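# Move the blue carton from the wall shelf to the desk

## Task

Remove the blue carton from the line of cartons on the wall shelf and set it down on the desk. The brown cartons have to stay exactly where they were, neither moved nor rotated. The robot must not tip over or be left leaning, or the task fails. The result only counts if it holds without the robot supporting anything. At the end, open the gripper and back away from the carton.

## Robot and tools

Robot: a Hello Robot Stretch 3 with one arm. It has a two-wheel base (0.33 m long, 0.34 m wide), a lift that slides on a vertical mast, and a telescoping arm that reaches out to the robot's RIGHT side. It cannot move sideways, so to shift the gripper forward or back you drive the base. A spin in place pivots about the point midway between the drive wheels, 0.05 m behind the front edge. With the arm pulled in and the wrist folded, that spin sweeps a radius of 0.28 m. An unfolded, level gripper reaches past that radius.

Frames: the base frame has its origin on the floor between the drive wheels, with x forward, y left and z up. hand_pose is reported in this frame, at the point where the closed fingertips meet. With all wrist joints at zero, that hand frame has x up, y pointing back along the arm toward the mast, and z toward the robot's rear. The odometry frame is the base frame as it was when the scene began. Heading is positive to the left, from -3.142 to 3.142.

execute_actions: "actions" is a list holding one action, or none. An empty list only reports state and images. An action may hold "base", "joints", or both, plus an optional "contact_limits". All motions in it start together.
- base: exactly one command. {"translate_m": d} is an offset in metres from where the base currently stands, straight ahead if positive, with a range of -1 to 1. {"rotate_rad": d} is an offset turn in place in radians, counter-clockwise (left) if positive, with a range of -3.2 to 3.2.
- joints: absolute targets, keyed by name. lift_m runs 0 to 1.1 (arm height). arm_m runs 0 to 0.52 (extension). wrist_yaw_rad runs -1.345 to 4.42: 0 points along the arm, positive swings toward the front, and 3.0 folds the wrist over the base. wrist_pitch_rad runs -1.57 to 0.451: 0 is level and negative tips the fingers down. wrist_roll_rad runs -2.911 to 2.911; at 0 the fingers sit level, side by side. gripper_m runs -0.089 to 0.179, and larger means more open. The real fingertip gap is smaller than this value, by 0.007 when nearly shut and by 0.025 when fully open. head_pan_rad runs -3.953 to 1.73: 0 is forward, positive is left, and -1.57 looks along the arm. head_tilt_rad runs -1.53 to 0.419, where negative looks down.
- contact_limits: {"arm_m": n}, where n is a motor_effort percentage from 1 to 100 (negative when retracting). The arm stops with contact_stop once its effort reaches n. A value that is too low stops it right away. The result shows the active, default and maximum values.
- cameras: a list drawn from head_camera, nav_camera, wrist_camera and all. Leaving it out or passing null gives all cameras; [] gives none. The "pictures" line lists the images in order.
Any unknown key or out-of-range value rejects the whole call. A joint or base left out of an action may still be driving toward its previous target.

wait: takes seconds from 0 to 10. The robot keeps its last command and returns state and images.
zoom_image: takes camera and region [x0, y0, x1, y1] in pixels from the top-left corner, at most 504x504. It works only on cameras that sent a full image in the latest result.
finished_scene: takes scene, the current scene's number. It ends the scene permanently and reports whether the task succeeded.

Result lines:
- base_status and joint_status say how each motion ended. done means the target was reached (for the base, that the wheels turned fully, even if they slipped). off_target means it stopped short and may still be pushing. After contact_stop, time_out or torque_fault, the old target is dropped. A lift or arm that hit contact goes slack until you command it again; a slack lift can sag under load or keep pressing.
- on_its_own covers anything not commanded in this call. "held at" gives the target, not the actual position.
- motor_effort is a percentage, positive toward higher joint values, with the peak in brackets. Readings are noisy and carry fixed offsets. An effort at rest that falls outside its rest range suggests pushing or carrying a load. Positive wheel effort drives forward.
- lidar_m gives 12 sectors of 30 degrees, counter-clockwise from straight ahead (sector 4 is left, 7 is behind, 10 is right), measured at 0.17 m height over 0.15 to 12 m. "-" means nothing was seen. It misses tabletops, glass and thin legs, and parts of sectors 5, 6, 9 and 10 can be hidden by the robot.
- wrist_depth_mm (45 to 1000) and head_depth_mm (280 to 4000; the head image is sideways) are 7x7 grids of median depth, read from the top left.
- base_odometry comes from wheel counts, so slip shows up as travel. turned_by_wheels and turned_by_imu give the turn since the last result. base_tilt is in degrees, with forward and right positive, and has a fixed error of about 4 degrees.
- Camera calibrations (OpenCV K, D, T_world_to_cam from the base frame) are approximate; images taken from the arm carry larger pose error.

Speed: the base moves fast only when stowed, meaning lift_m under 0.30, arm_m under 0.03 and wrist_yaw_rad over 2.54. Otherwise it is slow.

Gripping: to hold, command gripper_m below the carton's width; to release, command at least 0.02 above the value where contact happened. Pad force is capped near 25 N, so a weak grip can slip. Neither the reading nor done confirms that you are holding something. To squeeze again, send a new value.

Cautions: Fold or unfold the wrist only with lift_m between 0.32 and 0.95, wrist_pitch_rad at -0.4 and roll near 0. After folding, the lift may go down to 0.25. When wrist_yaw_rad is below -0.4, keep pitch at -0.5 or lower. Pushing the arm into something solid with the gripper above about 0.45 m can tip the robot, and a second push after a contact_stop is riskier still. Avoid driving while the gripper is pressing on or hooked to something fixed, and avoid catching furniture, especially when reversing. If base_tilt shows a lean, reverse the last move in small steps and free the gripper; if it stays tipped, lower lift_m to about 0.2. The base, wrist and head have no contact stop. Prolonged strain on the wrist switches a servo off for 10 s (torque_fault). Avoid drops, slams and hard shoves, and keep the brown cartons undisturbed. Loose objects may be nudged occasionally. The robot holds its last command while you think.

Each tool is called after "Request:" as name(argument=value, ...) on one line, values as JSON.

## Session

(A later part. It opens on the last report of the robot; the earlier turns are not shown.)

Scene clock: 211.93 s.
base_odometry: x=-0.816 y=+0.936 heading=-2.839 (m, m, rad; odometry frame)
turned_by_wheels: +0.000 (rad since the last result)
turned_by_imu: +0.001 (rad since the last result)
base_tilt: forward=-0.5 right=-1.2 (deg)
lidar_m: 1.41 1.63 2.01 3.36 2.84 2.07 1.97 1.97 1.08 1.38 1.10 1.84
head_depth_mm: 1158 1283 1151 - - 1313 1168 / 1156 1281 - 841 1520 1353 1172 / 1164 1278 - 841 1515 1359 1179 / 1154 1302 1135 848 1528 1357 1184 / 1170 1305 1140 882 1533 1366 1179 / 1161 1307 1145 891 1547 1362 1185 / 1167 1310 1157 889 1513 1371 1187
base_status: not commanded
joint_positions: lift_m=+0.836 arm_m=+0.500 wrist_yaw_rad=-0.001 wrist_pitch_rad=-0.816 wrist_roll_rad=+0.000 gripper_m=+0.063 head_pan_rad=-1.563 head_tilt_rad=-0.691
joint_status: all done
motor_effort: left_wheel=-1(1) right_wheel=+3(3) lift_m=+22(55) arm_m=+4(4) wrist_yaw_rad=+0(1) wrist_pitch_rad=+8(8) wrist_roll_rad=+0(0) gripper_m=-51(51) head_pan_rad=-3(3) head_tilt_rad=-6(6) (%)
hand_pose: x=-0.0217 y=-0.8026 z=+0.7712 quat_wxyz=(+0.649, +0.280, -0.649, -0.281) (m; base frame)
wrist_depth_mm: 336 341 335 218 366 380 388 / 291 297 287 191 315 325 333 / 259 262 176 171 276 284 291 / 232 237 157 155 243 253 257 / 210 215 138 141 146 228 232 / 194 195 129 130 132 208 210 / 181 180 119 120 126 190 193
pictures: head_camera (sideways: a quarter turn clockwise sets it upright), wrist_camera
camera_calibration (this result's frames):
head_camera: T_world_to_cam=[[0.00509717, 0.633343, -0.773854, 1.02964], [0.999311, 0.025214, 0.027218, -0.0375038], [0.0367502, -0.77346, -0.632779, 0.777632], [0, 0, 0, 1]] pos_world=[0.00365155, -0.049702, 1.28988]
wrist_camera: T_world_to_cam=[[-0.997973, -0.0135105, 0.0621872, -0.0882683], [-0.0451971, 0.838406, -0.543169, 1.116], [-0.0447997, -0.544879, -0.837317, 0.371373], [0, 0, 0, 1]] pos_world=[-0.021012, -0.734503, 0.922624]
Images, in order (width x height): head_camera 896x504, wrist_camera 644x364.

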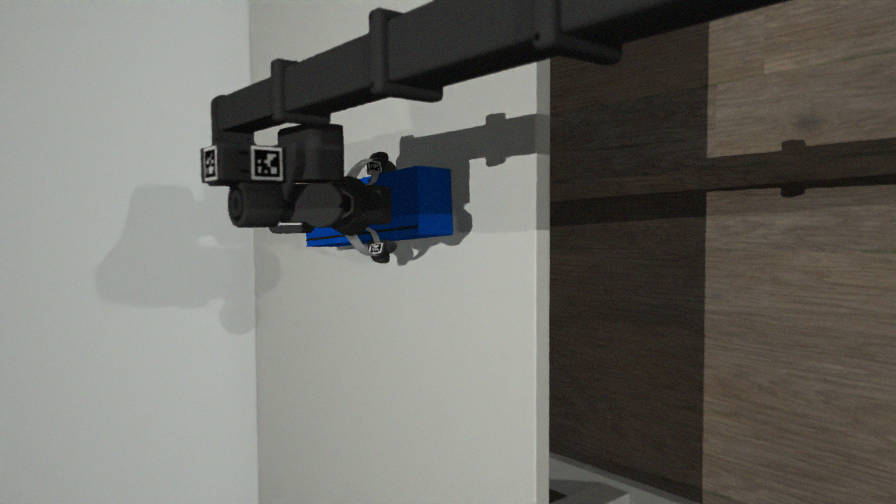

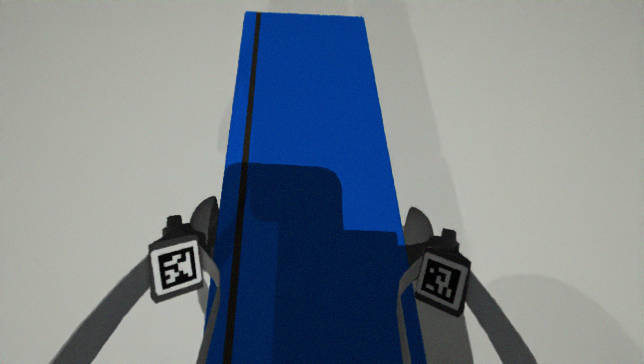

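Request:
execute_actions(actions=[{"joints":{"lift_m":0.822}}], cameras=["head_camera"])

Scene clock: 216.53 s.
base_odometry: x=-0.816 y=+0.936 heading=-2.839 (m, m, rad; odometry frame)
turned_by_wheels: +0.000 (rad since the last result)
turned_by_imu: +0.001 (rad since the last result)
base_tilt: forward=-0.6 right=-1.2 (deg)
lidar_m: 1.41 1.63 2.01 3.36 2.85 2.07 1.97 1.97 1.07 1.37 1.10 1.83
head_depth_mm: 1156 1291 1128 - - 1316 1165 / 1161 1281 - 840 1504 1348 1166 / 1156 1283 - 838 1525 1349 1177 / 1157 1302 1131 848 1542 1359 1182 / 1166 1308 1138 883 1536 1368 1180 / 1170 1306 1150 889 1548 1369 1186 / 1169 1314 1158 894 1514 1375 1194
base_status: not commanded
joint_positions: lift_m=+0.823 arm_m=+0.500 wrist_yaw_rad=-0.001 wrist_pitch_rad=-0.816 wrist_roll_rad=+0.000 gripper_m=+0.063 head_pan_rad=-1.563 head_tilt_rad=-0.691
joint_status: all done
motor_effort: left_wheel=-2(1) right_wheel=+3(3) lift_m=+22(23) arm_m=+4(4) wrist_yaw_rad=+1(0) wrist_pitch_rad=+8(8) wrist_roll_rad=+0(0) gripper_m=-51(51) head_pan_rad=-4(3) head_tilt_rad=-7(6) (%)
hand_pose: x=-0.0217 y=-0.8026 z=+0.7582 quat_wxyz=(+0.649, +0.280, -0.649, -0.281) (m; base frame)
wrist_depth_mm: 312 319 325 223 343 354 364 / 273 279 270 194 296 304 311 / 243 246 238 173 259 267 271 / 218 220 158 156 228 237 241 / 198 202 139 141 147 213 217 / 181 183 129 130 132 195 197 / 170 168 119 120 126 178 181
pictures: head_camera (sideways: a quarter turn clockwise sets it upright)
camera_calibration (this result's frames):
head_camera: T_world_to_cam=[[0.0050971, 0.633343, -0.773854, 1.02964], [0.999311, 0.0252141, 0.027218, -0.0375038], [0.0367503, -0.77346, -0.632778, 0.777632], [0, 0, 0, 1]] pos_world=[0.00365156, -0.049702, 1.28988]
Images, in order (width x height): head_camera 896x504.

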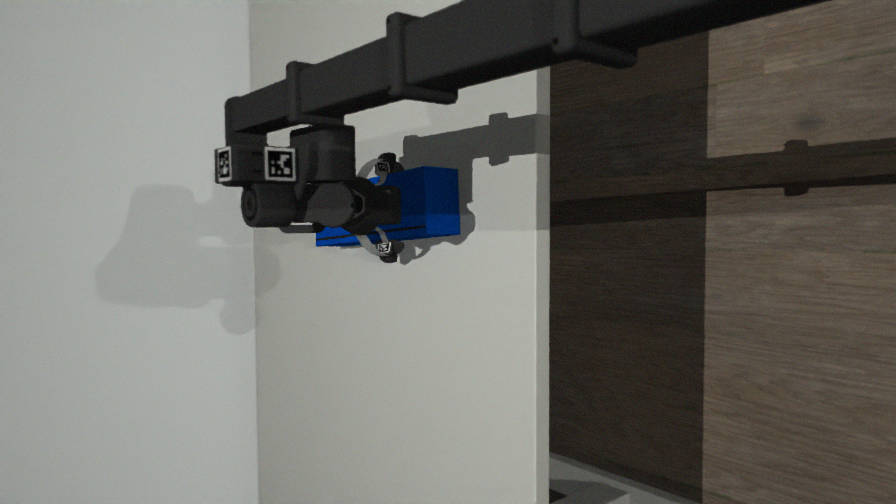

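Request:
execute_actions(actions=[{"joints":{"lift_m":0.81}}], cameras=["head_camera"])

Scene clock: 220.47 s.
base_odometry: x=-0.816 y=+0.936 heading=-2.839 (m, m, rad; odometry frame)
turned_by_wheels: +0.000 (rad since the last result)
turned_by_imu: +0.001 (rad since the last result)
base_tilt: forward=-0.5 right=-1.3 (deg)
lidar_m: 1.41 1.63 2.02 3.37 2.84 2.07 1.97 1.98 1.08 1.38 1.10 1.84
head_depth_mm: 1163 1297 1108 - - 1309 1169 / 1168 1302 - 865 1502 1352 1165 / 1168 1278 - 839 1527 1354 1183 / 1163 1294 1142 853 1520 1356 1181 / 1160 1312 1139 881 1545 1359 1182 / 1170 1309 1154 886 1546 1378 1185 / 1172 1312 1163 893 1492 1381 1194
base_status: not commanded
joint_positions: lift_m=+0.813 arm_m=+0.500 wrist_yaw_rad=-0.001 wrist_pitch_rad=-0.777 wrist_roll_rad=-0.010 gripper_m=+0.063 head_pan_rad=-1.563 head_tilt_rad=-0.691
joint_status: lift_m contact_stop (moved -0.010 of -0.013)
on_its_own: lift_m is slack since a contact_stop, until your next command for it
motor_effort: left_wheel=-1(2) right_wheel=+3(3) lift_m=+39(39) arm_m=+4(4) wrist_yaw_rad=+1(1) wrist_pitch_rad=-12(16) wrist_roll_rad=+4(4) gripper_m=-51(51) head_pan_rad=-4(3) head_tilt_rad=-6(7) (%)
hand_pose: x=-0.0217 y=-0.8104 z=+0.7544 quat_wxyz=(+0.658, +0.269, -0.651, -0.267) (m; base frame)
wrist_depth_mm: 322 331 340 351 364 379 390 / 276 284 280 206 308 315 325 / 242 249 239 180 263 272 279 / 215 221 163 159 229 239 245 / 195 198 140 142 148 213 218 / 177 179 127 129 131 195 196 / 166 164 117 118 122 176 179
pictures: head_camera (sideways: a quarter turn clockwise sets it upright)
camera_calibration (this result's frames):
head_camera: T_world_to_cam=[[0.00509701, 0.633365, -0.773837, 1.02962], [0.999311, 0.0252132, 0.0272185, -0.0375044], [0.0367501, -0.773443, -0.6328, 0.77766], [0, 0, 0, 1]] pos_world=[0.00365155, -0.0497016, 1.28988]
Images, in order (width x height): head_camera 896x504.

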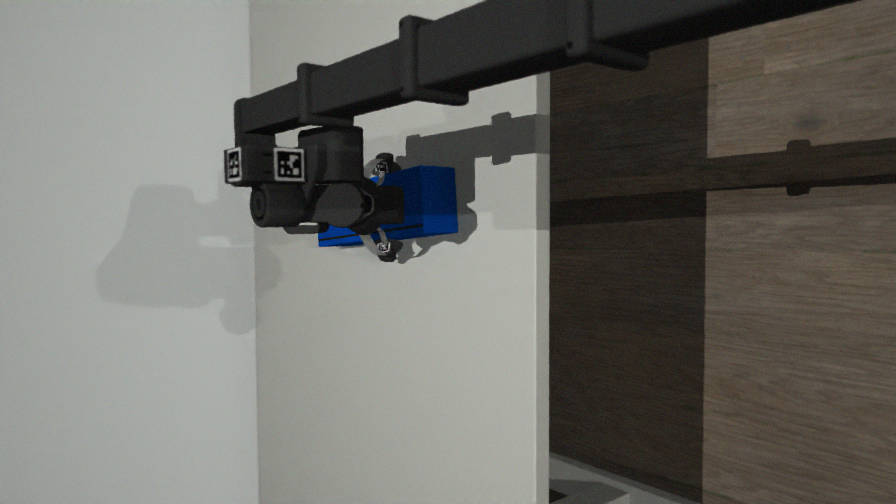

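Request:
execute_actions(actions=[{"joints":{"gripper_m":0.12,"lift_m":0.818}}], cameras=[])

Request:
execute_actions(actions=[{"joints":{"lift_m":0.93}}], cameras=[])

Request:
execute_actions(actions=[{"joints":{"arm_m":0.0}}], cameras=["head_camera"])

Scene clock: 225.13 s.
base_odometry: x=-0.816 y=+0.936 heading=-2.839 (m, m, rad; odometry frame)
turned_by_wheels: +0.000 (rad since the last result)
turned_by_imu: +0.001 (rad since the last result)
base_tilt: forward=-0.5 right=-1.3 (deg)
lidar_m: 1.41 1.63 2.02 3.36 2.85 2.06 1.97 1.98 1.08 1.38 1.10 1.83
head_depth_mm: 1165 1300 1108 - - 1325 1170 / 1165 1304 - 853 1525 1358 1169 / 1163 1292 - 840 1521 1353 1175 / 1178 1314 1135 846 1528 1360 1174 / 1162 1307 1143 880 1538 1362 1186 / 1168 1308 1145 886 1542 1373 1195 / 1167 1308 1159 895 1502 1379 1189
base_status: not commanded
joint_positions: lift_m=+0.818 arm_m=+0.500 wrist_yaw_rad=-0.001 wrist_pitch_rad=-0.810 wrist_roll_rad=-0.006 gripper_m=+0.120 head_pan_rad=-1.563 head_tilt_rad=-0.691
joint_status: all done
motor_effort: left_wheel=-1(2) right_wheel=+3(4) lift_m=+54(53) arm_m=+4(3) wrist_yaw_rad=+1(0) wrist_pitch_rad=+5(12) wrist_roll_rad=+3(4) gripper_m=+39(100) head_pan_rad=-4(4) head_tilt_rad=-6(6) (%)
hand_pose: x=-0.0217 y=-0.8039 z=+0.7541 quat_wxyz=(+0.652, +0.279, -0.648, -0.278) (m; base frame)
wrist_depth_mm: 306 311 318 230 338 352 364 / 267 271 264 199 291 298 308 / 237 241 233 174 254 262 269 / 212 215 160 155 224 233 238 / 193 198 140 140 147 212 213 / 177 175 128 128 132 192 194 / - 164 117 118 123 174 177
pictures: none
No camera images: the call's "cameras" was empty. Leave "cameras" out to get every camera's image.

Scene clock: 227.00 s.
base_odometry: x=-0.816 y=+0.936 heading=-2.839 (m, m, rad; odometry frame)
turned_by_wheels: +0.000 (rad since the last result)
turned_by_imu: +0.000 (rad since the last result)
base_tilt: forward=-0.3 right=-1.4 (deg)
lidar_m: 1.41 1.63 2.01 3.36 2.85 2.07 1.97 1.97 1.07 1.38 1.10 1.84
head_depth_mm: 1160 1250 - 836 1519 1338 1172 / 1142 - 1105 865 1524 1346 1168 / 1146 - 1038 842 1521 1354 1177 / 1167 1303 1070 850 1525 1358 1177 / 1169 1306 1142 883 1534 1363 1183 / 1157 1307 1150 884 1538 1370 1184 / 1167 1313 1160 895 1514 1369 1186
base_status: not commanded
joint_positions: lift_m=+0.929 arm_m=+0.500 wrist_yaw_rad=-0.001 wrist_pitch_rad=-0.810 wrist_roll_rad=-0.006 gripper_m=+0.120 head_pan_rad=-1.563 head_tilt_rad=-0.691
joint_status: all done
motor_effort: left_wheel=-1(1) right_wheel=+3(3) lift_m=+56(57) arm_m=+3(3) wrist_yaw_rad=+0(0) wrist_pitch_rad=+5(5) wrist_roll_rad=+2(2) gripper_m=+0(10) head_pan_rad=-3(3) head_tilt_rad=-6(6) (%)
hand_pose: x=-0.0217 y=-0.8037 z=+0.8659 quat_wxyz=(+0.652, +0.280, -0.648, -0.278) (m; base frame)
wrist_depth_mm: 487 504 513 532 540 561 581 / 426 433 446 453 470 483 497 / 376 388 394 395 412 418 429 / 340 344 349 290 368 373 381 / 308 316 312 263 330 338 342 / 282 281 285 239 296 309 310 / 263 264 260 219 276 278 282
pictures: none
No camera images: the call's "cameras" was empty. Leave "cameras" out to get every camera's image.

Scene clock: 231.87 s.
base_odometry: x=-0.816 y=+0.936 heading=-2.839 (m, m, rad; odometry frame)
turned_by_wheels: +0.000 (rad since the last result)
turned_by_imu: +0.001 (rad since the last result)
base_tilt: forward=-0.6 right=-1.3 (deg)
lidar_m: 1.41 1.64 2.02 3.36 2.85 2.07 1.97 1.97 1.08 1.38 1.10 1.84
head_depth_mm: 1164 1296 1104 860 - - - / 1160 1298 1125 867 1166 - - / 1162 1304 1114 842 766 - - / 1158 1302 1122 851 1532 1356 1177 / 1170 1306 1142 882 1543 1366 1183 / 1168 1309 1148 887 1535 1372 1191 / 1165 1317 1157 894 1520 1379 1187
base_status: not commanded
joint_positions: lift_m=+0.929 arm_m=+0.000 wrist_yaw_rad=+0.000 wrist_pitch_rad=-0.811 wrist_roll_rad=-0.005 gripper_m=+0.120 head_pan_rad=-1.563 head_tilt_rad=-0.691
joint_status: all done
motor_effort: left_wheel=-2(2) right_wheel=+3(3) lift_m=+56(56) arm_m=-4(4) wrist_yaw_rad=+0(0) wrist_pitch_rad=+5(6) wrist_roll_rad=+2(3) gripper_m=+0(0) head_pan_rad=-2(4) head_tilt_rad=-6(6) (%)
hand_pose: x=-0.0217 y=-0.3045 z=+0.8658 quat_wxyz=(+0.652, +0.280, -0.648, -0.279) (m; base frame)
wrist_depth_mm: 491 508 518 496 551 565 577 / 439 440 447 458 476 482 494 / - - - - - - 459 / - - - - - - - / - - - - - - - / 975 974 991 - - - - / 901 897 931 940 961 952 985
pictures: head_camera (sideways: a quarter turn clockwise sets it upright)
camera_calibration (this result's frames):
head_camera: T_world_to_cam=[[0.00509803, 0.633369, -0.773833, 1.02961], [0.999312, 0.0252114, 0.0272186, -0.0375045], [0.0367488, -0.773439, -0.632804, 0.777666], [0, 0, 0, 1]] pos_world=[0.00365146, -0.0497016, 1.28988]
Images, in order (width x height): head_camera 896x504.

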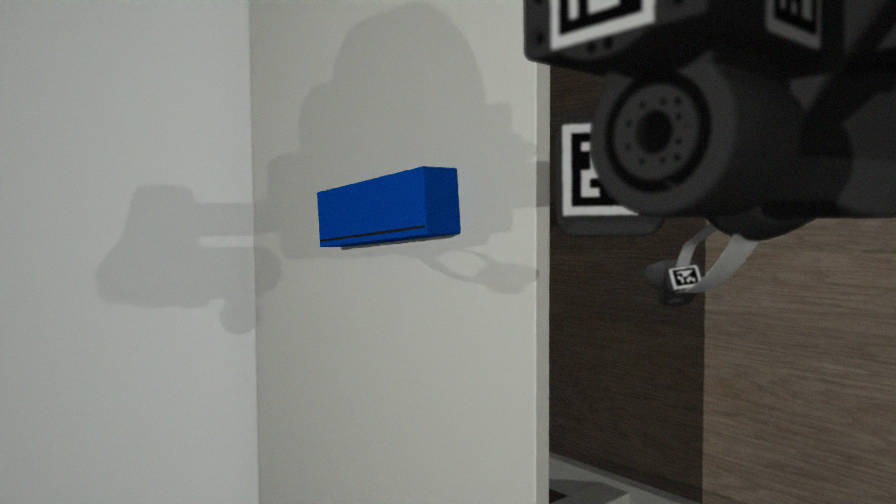

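Request:
finished_scene(scene=1)

The scene is finished: the task was done.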